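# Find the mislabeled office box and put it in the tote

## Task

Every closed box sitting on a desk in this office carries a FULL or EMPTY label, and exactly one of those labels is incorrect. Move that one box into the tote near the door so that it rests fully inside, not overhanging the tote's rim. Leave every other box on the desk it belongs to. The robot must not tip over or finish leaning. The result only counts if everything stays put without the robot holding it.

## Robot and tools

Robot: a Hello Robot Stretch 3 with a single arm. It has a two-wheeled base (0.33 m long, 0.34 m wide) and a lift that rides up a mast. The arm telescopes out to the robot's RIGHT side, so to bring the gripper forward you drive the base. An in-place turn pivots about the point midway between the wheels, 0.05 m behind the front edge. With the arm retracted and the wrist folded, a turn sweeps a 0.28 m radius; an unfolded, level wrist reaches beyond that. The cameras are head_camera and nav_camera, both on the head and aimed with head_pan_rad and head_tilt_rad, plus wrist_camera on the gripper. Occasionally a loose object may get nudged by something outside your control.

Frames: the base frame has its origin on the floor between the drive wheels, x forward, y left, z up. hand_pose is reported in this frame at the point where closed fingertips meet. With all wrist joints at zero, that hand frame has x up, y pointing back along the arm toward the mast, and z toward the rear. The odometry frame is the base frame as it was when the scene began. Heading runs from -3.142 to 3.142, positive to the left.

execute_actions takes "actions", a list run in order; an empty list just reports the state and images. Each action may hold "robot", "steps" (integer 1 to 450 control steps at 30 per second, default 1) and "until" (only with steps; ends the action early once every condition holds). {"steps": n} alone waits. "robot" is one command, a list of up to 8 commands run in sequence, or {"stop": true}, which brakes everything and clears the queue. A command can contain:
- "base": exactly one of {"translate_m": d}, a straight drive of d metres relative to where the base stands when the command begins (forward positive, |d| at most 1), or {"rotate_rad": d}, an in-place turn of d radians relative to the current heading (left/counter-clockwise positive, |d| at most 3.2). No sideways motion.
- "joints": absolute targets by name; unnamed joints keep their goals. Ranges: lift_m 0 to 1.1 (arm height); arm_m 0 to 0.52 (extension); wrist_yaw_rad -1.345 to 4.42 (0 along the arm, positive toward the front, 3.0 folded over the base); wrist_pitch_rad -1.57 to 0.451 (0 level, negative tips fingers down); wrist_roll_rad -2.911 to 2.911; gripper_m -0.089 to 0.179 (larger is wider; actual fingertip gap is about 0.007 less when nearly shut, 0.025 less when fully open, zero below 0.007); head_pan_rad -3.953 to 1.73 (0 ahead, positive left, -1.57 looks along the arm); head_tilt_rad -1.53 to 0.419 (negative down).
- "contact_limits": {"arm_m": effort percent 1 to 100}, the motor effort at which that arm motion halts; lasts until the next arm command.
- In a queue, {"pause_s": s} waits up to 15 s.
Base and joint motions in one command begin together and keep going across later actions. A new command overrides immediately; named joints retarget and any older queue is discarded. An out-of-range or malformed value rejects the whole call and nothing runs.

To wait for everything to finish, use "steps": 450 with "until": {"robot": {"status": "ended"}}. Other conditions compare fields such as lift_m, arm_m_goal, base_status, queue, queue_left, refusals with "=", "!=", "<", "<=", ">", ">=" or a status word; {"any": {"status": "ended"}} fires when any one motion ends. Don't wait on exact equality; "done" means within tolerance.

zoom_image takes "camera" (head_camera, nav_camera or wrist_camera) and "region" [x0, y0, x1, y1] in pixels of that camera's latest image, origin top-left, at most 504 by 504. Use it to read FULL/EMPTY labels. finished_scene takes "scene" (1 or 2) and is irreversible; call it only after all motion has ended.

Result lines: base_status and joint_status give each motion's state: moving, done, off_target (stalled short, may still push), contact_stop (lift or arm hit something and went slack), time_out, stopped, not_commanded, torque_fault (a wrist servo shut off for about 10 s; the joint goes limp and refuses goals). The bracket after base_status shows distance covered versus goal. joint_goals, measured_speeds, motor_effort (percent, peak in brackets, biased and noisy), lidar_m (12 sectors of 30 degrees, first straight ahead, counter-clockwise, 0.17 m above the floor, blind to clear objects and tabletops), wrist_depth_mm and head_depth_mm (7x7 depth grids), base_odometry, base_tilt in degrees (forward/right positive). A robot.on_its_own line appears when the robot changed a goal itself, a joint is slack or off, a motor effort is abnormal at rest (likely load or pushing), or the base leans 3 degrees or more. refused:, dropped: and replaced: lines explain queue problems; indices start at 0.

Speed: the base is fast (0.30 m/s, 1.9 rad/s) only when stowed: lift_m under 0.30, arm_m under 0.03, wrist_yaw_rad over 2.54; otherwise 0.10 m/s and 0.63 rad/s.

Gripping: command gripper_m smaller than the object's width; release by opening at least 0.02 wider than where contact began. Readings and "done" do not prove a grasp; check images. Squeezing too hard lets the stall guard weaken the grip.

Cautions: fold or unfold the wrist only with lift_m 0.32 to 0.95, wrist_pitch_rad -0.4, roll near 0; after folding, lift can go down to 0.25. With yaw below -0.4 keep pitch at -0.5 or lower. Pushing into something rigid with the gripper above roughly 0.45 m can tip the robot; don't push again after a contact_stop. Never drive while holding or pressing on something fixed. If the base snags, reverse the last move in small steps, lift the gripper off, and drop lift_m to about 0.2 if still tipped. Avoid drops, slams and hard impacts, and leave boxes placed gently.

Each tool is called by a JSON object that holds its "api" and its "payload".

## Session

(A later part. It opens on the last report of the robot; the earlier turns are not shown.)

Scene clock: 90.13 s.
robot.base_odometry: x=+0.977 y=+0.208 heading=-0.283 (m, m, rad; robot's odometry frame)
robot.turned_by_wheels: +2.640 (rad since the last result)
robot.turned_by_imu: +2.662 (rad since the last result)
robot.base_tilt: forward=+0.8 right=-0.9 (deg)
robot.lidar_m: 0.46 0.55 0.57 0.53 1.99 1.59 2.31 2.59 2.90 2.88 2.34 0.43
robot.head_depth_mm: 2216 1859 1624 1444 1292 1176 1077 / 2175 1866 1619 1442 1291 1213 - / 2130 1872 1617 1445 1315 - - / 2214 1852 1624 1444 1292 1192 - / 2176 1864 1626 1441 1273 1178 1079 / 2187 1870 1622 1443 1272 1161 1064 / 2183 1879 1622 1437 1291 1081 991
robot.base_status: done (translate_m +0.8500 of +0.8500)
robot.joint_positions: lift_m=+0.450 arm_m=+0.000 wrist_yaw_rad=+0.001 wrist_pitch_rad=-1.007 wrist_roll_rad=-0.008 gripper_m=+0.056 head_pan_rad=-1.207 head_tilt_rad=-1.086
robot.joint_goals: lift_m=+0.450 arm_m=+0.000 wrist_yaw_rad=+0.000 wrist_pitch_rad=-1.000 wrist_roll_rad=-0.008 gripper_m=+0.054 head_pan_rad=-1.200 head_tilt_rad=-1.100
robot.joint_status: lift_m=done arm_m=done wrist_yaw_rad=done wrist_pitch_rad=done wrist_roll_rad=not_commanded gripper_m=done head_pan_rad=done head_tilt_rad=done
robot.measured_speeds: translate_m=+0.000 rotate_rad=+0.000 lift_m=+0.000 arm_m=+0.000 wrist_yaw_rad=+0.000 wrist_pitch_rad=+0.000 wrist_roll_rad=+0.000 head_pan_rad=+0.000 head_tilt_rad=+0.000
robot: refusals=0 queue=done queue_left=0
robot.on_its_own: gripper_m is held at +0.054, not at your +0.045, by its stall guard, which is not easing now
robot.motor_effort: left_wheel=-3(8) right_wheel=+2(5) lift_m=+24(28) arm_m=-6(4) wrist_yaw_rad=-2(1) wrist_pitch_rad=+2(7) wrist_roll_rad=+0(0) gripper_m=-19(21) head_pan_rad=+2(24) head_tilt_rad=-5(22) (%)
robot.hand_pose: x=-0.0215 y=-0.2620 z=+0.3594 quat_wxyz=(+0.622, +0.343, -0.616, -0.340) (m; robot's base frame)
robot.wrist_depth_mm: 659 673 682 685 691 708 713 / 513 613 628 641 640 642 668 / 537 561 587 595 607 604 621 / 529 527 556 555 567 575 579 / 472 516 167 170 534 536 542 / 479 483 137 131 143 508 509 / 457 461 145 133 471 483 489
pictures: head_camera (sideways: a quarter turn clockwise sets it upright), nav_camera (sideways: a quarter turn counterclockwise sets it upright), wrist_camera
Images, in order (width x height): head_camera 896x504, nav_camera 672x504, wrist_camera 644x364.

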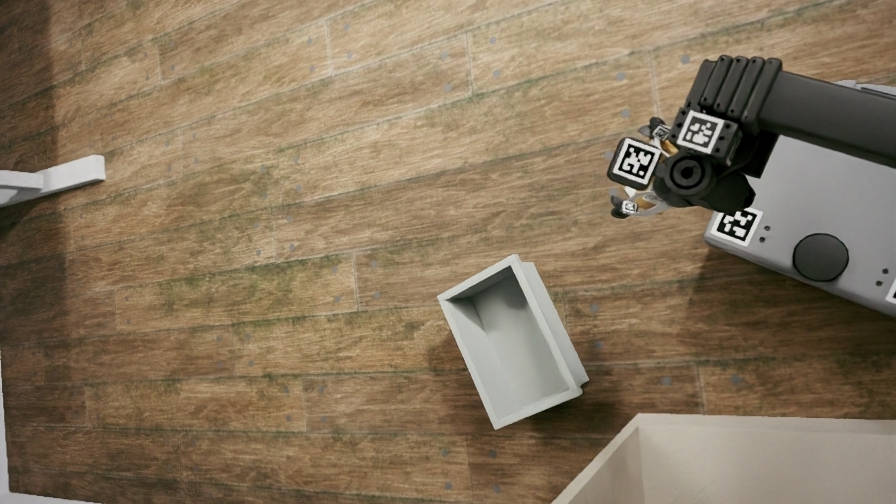

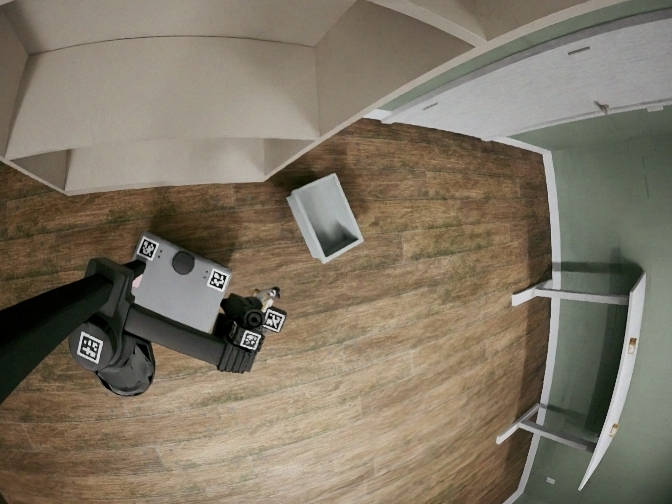

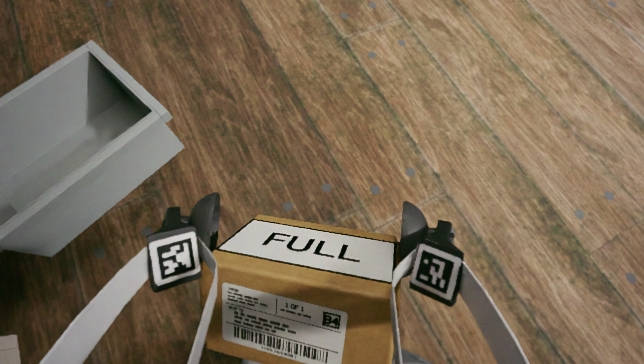

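{"api": "execute_actions", "payload": {"actions": [{"robot":[{"base":{"rotate_rad":0.58},"joints":{"head_pan_rad":-1.57}},{"joints":{"arm_m":0.25}},{"joints":{"lift_m":0.3}}],"steps":450,"until":{"robot":{"status":"ended"}}}]}}

Scene clock: 105.90 s.
robot.base_odometry: x=+0.977 y=+0.208 heading=+0.297 (m, m, rad; robot's odometry frame)
robot.turned_by_wheels: +0.580 (rad since the last result)
robot.turned_by_imu: +0.584 (rad since the last result)
robot.base_tilt: forward=+0.8 right=-0.8 (deg)
robot.lidar_m: 0.55 0.58 0.53 1.60 1.58 2.32 2.59 2.90 2.38 0.48 0.43 0.49
robot.head_depth_mm: 2136 1854 1640 1441 1298 1175 1089 / 2189 1853 1615 1441 1298 1188 - / 2181 1868 1624 1470 1280 1186 - / 2169 1868 1628 1464 1272 1203 - / 2172 1867 1629 1444 1274 1173 1078 / 1725 1771 1621 1441 1202 1130 1065 / 1277 1336 1435 1382 888 1076 991
robot.base_status: done (rotate_rad +0.5798 of +0.5800)
robot.joint_positions: lift_m=+0.300 arm_m=+0.250 wrist_yaw_rad=+0.001 wrist_pitch_rad=-1.007 wrist_roll_rad=-0.008 gripper_m=+0.056 head_pan_rad=-1.563 head_tilt_rad=-1.086
robot.joint_goals: lift_m=+0.300 arm_m=+0.250 wrist_yaw_rad=+0.000 wrist_pitch_rad=-1.000 wrist_roll_rad=-0.008 gripper_m=+0.054 head_pan_rad=-1.570 head_tilt_rad=-1.100
robot.joint_status: lift_m=done arm_m=done wrist_yaw_rad=done wrist_pitch_rad=done wrist_roll_rad=not_commanded gripper_m=done head_pan_rad=done head_tilt_rad=done
robot.measured_speeds: translate_m=+0.000 rotate_rad=+0.000 lift_m=+0.000 arm_m=+0.000 wrist_yaw_rad=+0.000 wrist_pitch_rad=+0.000 wrist_roll_rad=+0.000 head_pan_rad=+0.000 head_tilt_rad=+0.000
robot: refusals=0 queue=done queue_left=0
robot.on_its_own: gripper_m is held at +0.054, not at your +0.045, by its stall guard, which is not easing now
robot.motor_effort: left_wheel=-3(7) right_wheel=+2(5) lift_m=+23(25) arm_m=+3(2) wrist_yaw_rad=-1(1) wrist_pitch_rad=+3(3) wrist_roll_rad=+0(0) gripper_m=-19(20) head_pan_rad=-2(22) head_tilt_rad=-5(4) (%)
robot.hand_pose: x=-0.0215 y=-0.5110 z=+0.2093 quat_wxyz=(+0.622, +0.343, -0.616, -0.340) (m; robot's base frame)
robot.wrist_depth_mm: 474 477 485 489 497 506 517 / 439 445 448 346 462 467 473 / 296 317 358 373 430 435 444 / 291 384 395 392 401 410 415 / 273 361 166 170 263 387 385 / 262 273 137 130 143 365 364 / 227 328 145 133 336 345 346
pictures: head_camera (sideways: a quarter turn clockwise sets it upright), nav_camera (sideways: a quarter turn counterclockwise sets it upright), wrist_camera
Images, in order (width x height): head_camera 896x504, nav_camera 672x504, wrist_camera 644x364.

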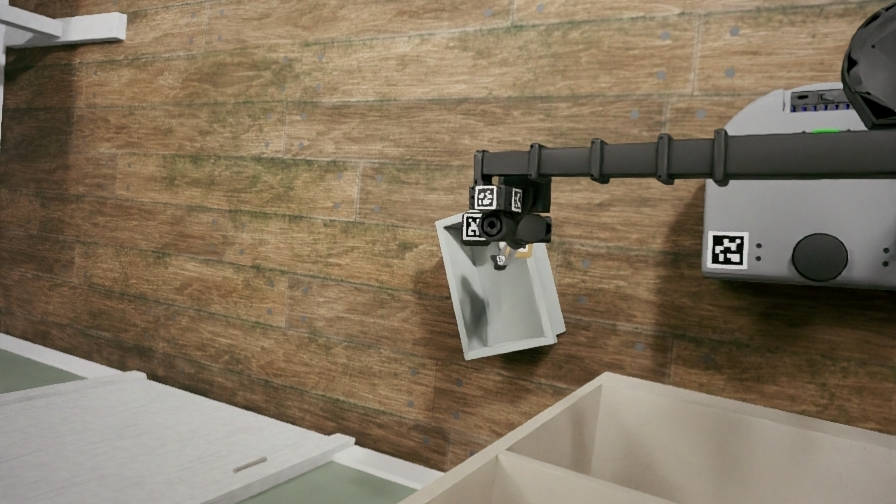

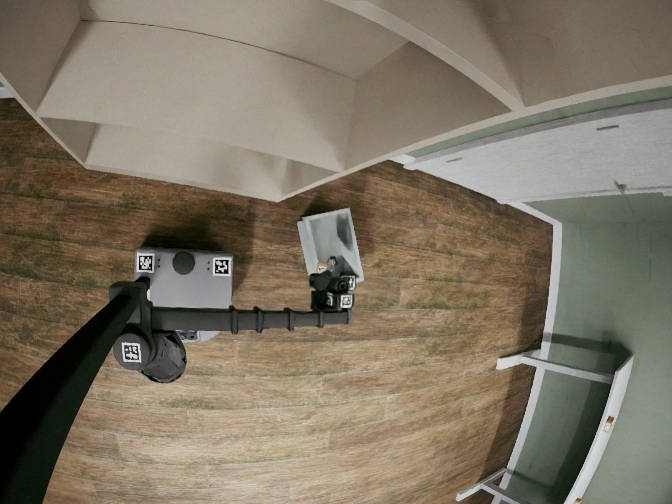

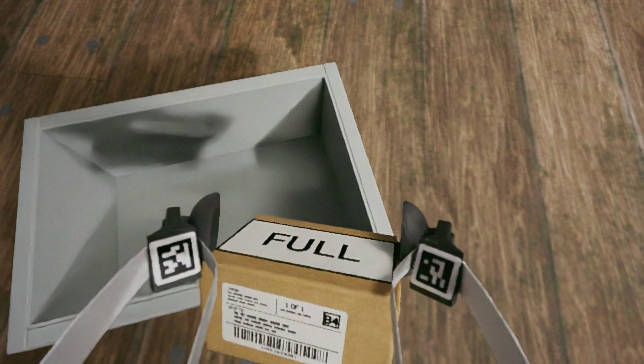

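{"api": "execute_actions", "payload": {"actions": [{"robot":[{"joints":{"lift_m":0.35}},{"base":{"translate_m":0.12}},{"joints":{"lift_m":0.26}}],"steps":450,"until":{"robot":{"status":"ended"}}}]}}

Scene clock: 111.43 s.
robot.base_odometry: x=+1.092 y=+0.243 heading=+0.297 (m, m, rad; robot's odometry frame)
robot.turned_by_wheels: +0.000 (rad since the last result)
robot.turned_by_imu: +0.000 (rad since the last result)
robot.base_tilt: forward=+0.8 right=-0.8 (deg)
robot.lidar_m: 0.43 0.46 0.46 1.96 2.08 2.41 2.72 3.01 2.41 0.45 0.37 0.44
robot.head_depth_mm: 2189 1870 1622 1436 1298 1180 1089 / 2195 1869 1618 1442 1295 1189 - / 2190 1876 1623 1470 1274 - - / 2179 1857 1633 1453 1264 1207 - / 2071 1837 1625 1439 1233 1145 1064 / 1372 1442 1499 674 715 1040 990 / 1005 380 470 663 705 638 586
robot.base_status: done (translate_m +0.1200 of +0.1200)
robot.joint_positions: lift_m=+0.260 arm_m=+0.250 wrist_yaw_rad=+0.001 wrist_pitch_rad=-1.008 wrist_roll_rad=-0.008 gripper_m=+0.056 head_pan_rad=-1.563 head_tilt_rad=-1.086
robot.joint_goals: lift_m=+0.260 arm_m=+0.250 wrist_yaw_rad=+0.000 wrist_pitch_rad=-1.000 wrist_roll_rad=-0.008 gripper_m=+0.054 head_pan_rad=-1.570 head_tilt_rad=-1.100
robot.joint_status: lift_m=done arm_m=done wrist_yaw_rad=done wrist_pitch_rad=done wrist_roll_rad=not_commanded gripper_m=done head_pan_rad=done head_tilt_rad=done
robot.measured_speeds: translate_m=+0.000 rotate_rad=+0.000 lift_m=+0.000 arm_m=+0.000 wrist_yaw_rad=+0.000 wrist_pitch_rad=+0.000 wrist_roll_rad=+0.000 head_pan_rad=+0.000 head_tilt_rad=+0.000
robot: refusals=0 queue=done queue_left=0
robot.on_its_own: gripper_m is held at +0.054, not at your +0.045, by its stall guard, which is not easing now
robot.motor_effort: left_wheel=-3(4) right_wheel=+1(5) lift_m=+23(29) arm_m=+2(2) wrist_yaw_rad=-1(0) wrist_pitch_rad=+3(3) wrist_roll_rad=+0(0) gripper_m=-20(20) head_pan_rad=-3(2) head_tilt_rad=-5(5) (%)
robot.hand_pose: x=-0.0215 y=-0.5110 z=+0.1693 quat_wxyz=(+0.622, +0.343, -0.616, -0.340) (m; robot's base frame)
robot.wrist_depth_mm: 421 426 430 436 448 455 457 / 393 395 399 276 293 414 422 / 368 275 297 343 365 289 392 / 348 268 348 355 356 266 369 / 329 324 166 171 340 253 345 / 309 306 137 131 143 321 327 / 296 288 144 132 302 307 309
pictures: head_camera (sideways: a quarter turn clockwise sets it upright), nav_camera (sideways: a quarter turn counterclockwise sets it upright), wrist_camera
Images, in order (width x height): head_camera 896x504, nav_camera 672x504, wrist_camera 644x364.

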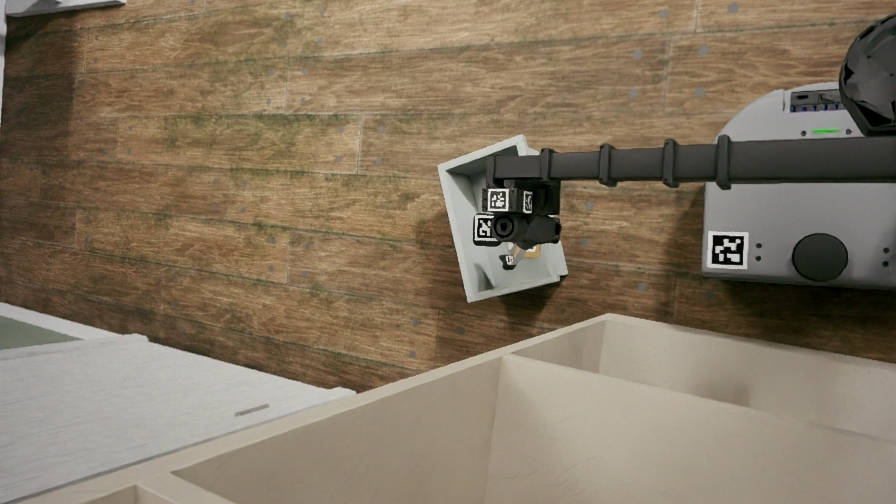

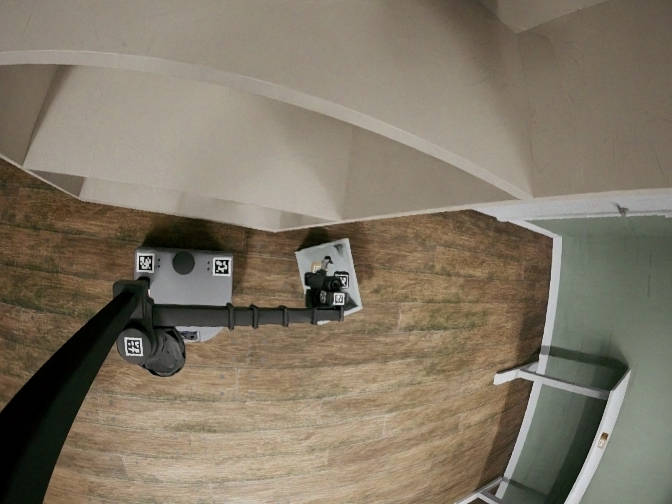

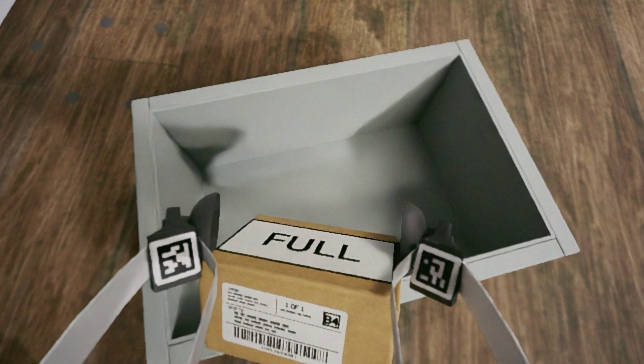

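{"api": "execute_actions", "payload": {"actions": [{"robot":[{"base":{"translate_m":-0.025},"joints":{"arm_m":0.29}},{"joints":{"lift_m":0.19}},{"joints":{"gripper_m":0.12}},{"joints":{"lift_m":0.4}}],"steps":450,"until":{"robot":{"status":"ended"}}}]}}

Scene clock: 118.53 s.
robot.base_odometry: x=+1.068 y=+0.235 heading=+0.297 (m, m, rad; robot's odometry frame)
robot.turned_by_wheels: +0.000 (rad since the last result)
robot.turned_by_imu: +0.000 (rad since the last result)
robot.base_tilt: forward=+0.8 right=-0.8 (deg)
robot.lidar_m: 0.45 0.48 0.47 1.97 1.61 2.39 2.69 2.98 2.41 1.56 0.38 0.46
robot.head_depth_mm: 2185 1860 1627 1443 1297 1176 1082 / 2176 1861 1621 1451 1292 1178 - / 2196 1879 1629 1516 1278 1202 - / 2180 1856 1631 1442 1274 1207 - / 2086 1859 1629 1436 1257 1165 1074 / 1442 1527 1571 725 738 1070 1001 / 1061 1105 488 656 706 640 599
robot.base_status: done (translate_m -0.0250 of -0.0250)
robot.joint_positions: lift_m=+0.400 arm_m=+0.290 wrist_yaw_rad=+0.001 wrist_pitch_rad=-1.006 wrist_roll_rad=-0.008 gripper_m=+0.120 head_pan_rad=-1.563 head_tilt_rad=-1.086
robot.joint_goals: lift_m=+0.400 arm_m=+0.290 wrist_yaw_rad=+0.000 wrist_pitch_rad=-1.000 wrist_roll_rad=-0.008 gripper_m=+0.120 head_pan_rad=-1.570 head_tilt_rad=-1.100
robot.joint_status: lift_m=done arm_m=done wrist_yaw_rad=done wrist_pitch_rad=done wrist_roll_rad=not_commanded gripper_m=done head_pan_rad=done head_tilt_rad=done
robot.measured_speeds: translate_m=+0.000 rotate_rad=+0.000 lift_m=+0.000 arm_m=+0.000 wrist_yaw_rad=+0.000 wrist_pitch_rad=+0.000 wrist_roll_rad=+0.000 head_pan_rad=+0.000 head_tilt_rad=+0.000
robot: refusals=0 queue=done queue_left=0
robot.motor_effort: left_wheel=-3(8) right_wheel=+2(3) lift_m=+28(29) arm_m=+2(4) wrist_yaw_rad=+0(1) wrist_pitch_rad=+3(4) wrist_roll_rad=+0(0) gripper_m=+0(77) head_pan_rad=-3(3) head_tilt_rad=-5(4) (%)
robot.hand_pose: x=-0.0215 y=-0.5514 z=+0.3092 quat_wxyz=(+0.622, +0.343, -0.616, -0.340) (m; robot's base frame)
robot.wrist_depth_mm: 527 608 614 619 628 638 650 / 536 562 570 579 582 594 599 / 513 524 532 539 543 546 562 / 485 492 497 424 482 511 520 / 457 467 455 471 469 483 491 / 435 436 440 401 445 462 462 / 415 416 390 401 421 427 435
pictures: head_camera (sideways: a quarter turn clockwise sets it upright), nav_camera (sideways: a quarter turn counterclockwise sets it upright), wrist_camera
Images, in order (width x height): head_camera 896x504, nav_camera 672x504, wrist_camera 644x364.

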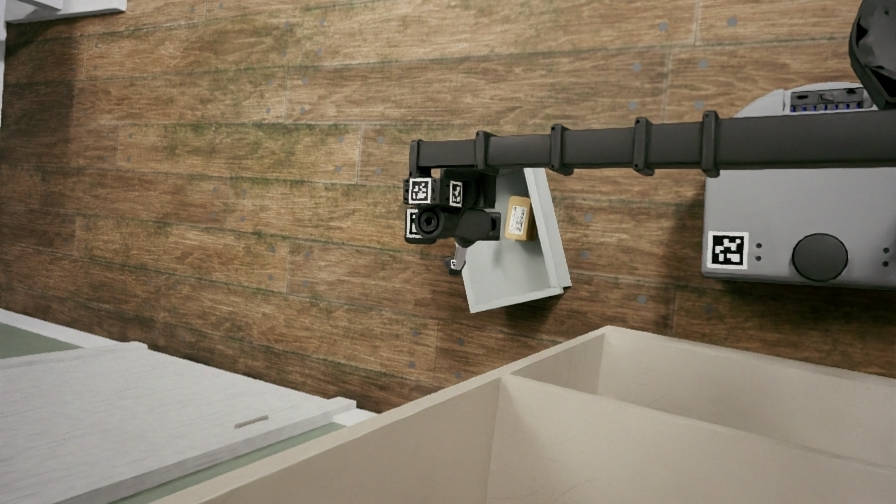

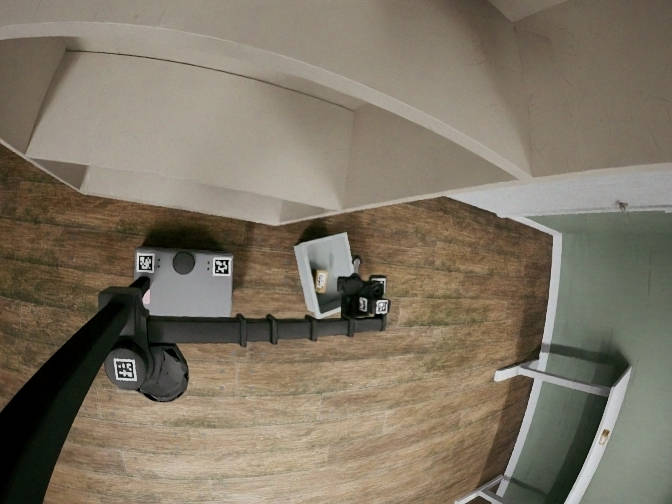

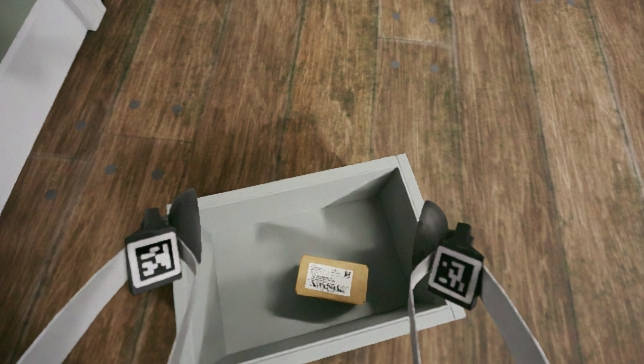

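{"api": "finished_scene", "payload": {"scene": 2}}

The scene is finished: the task was done.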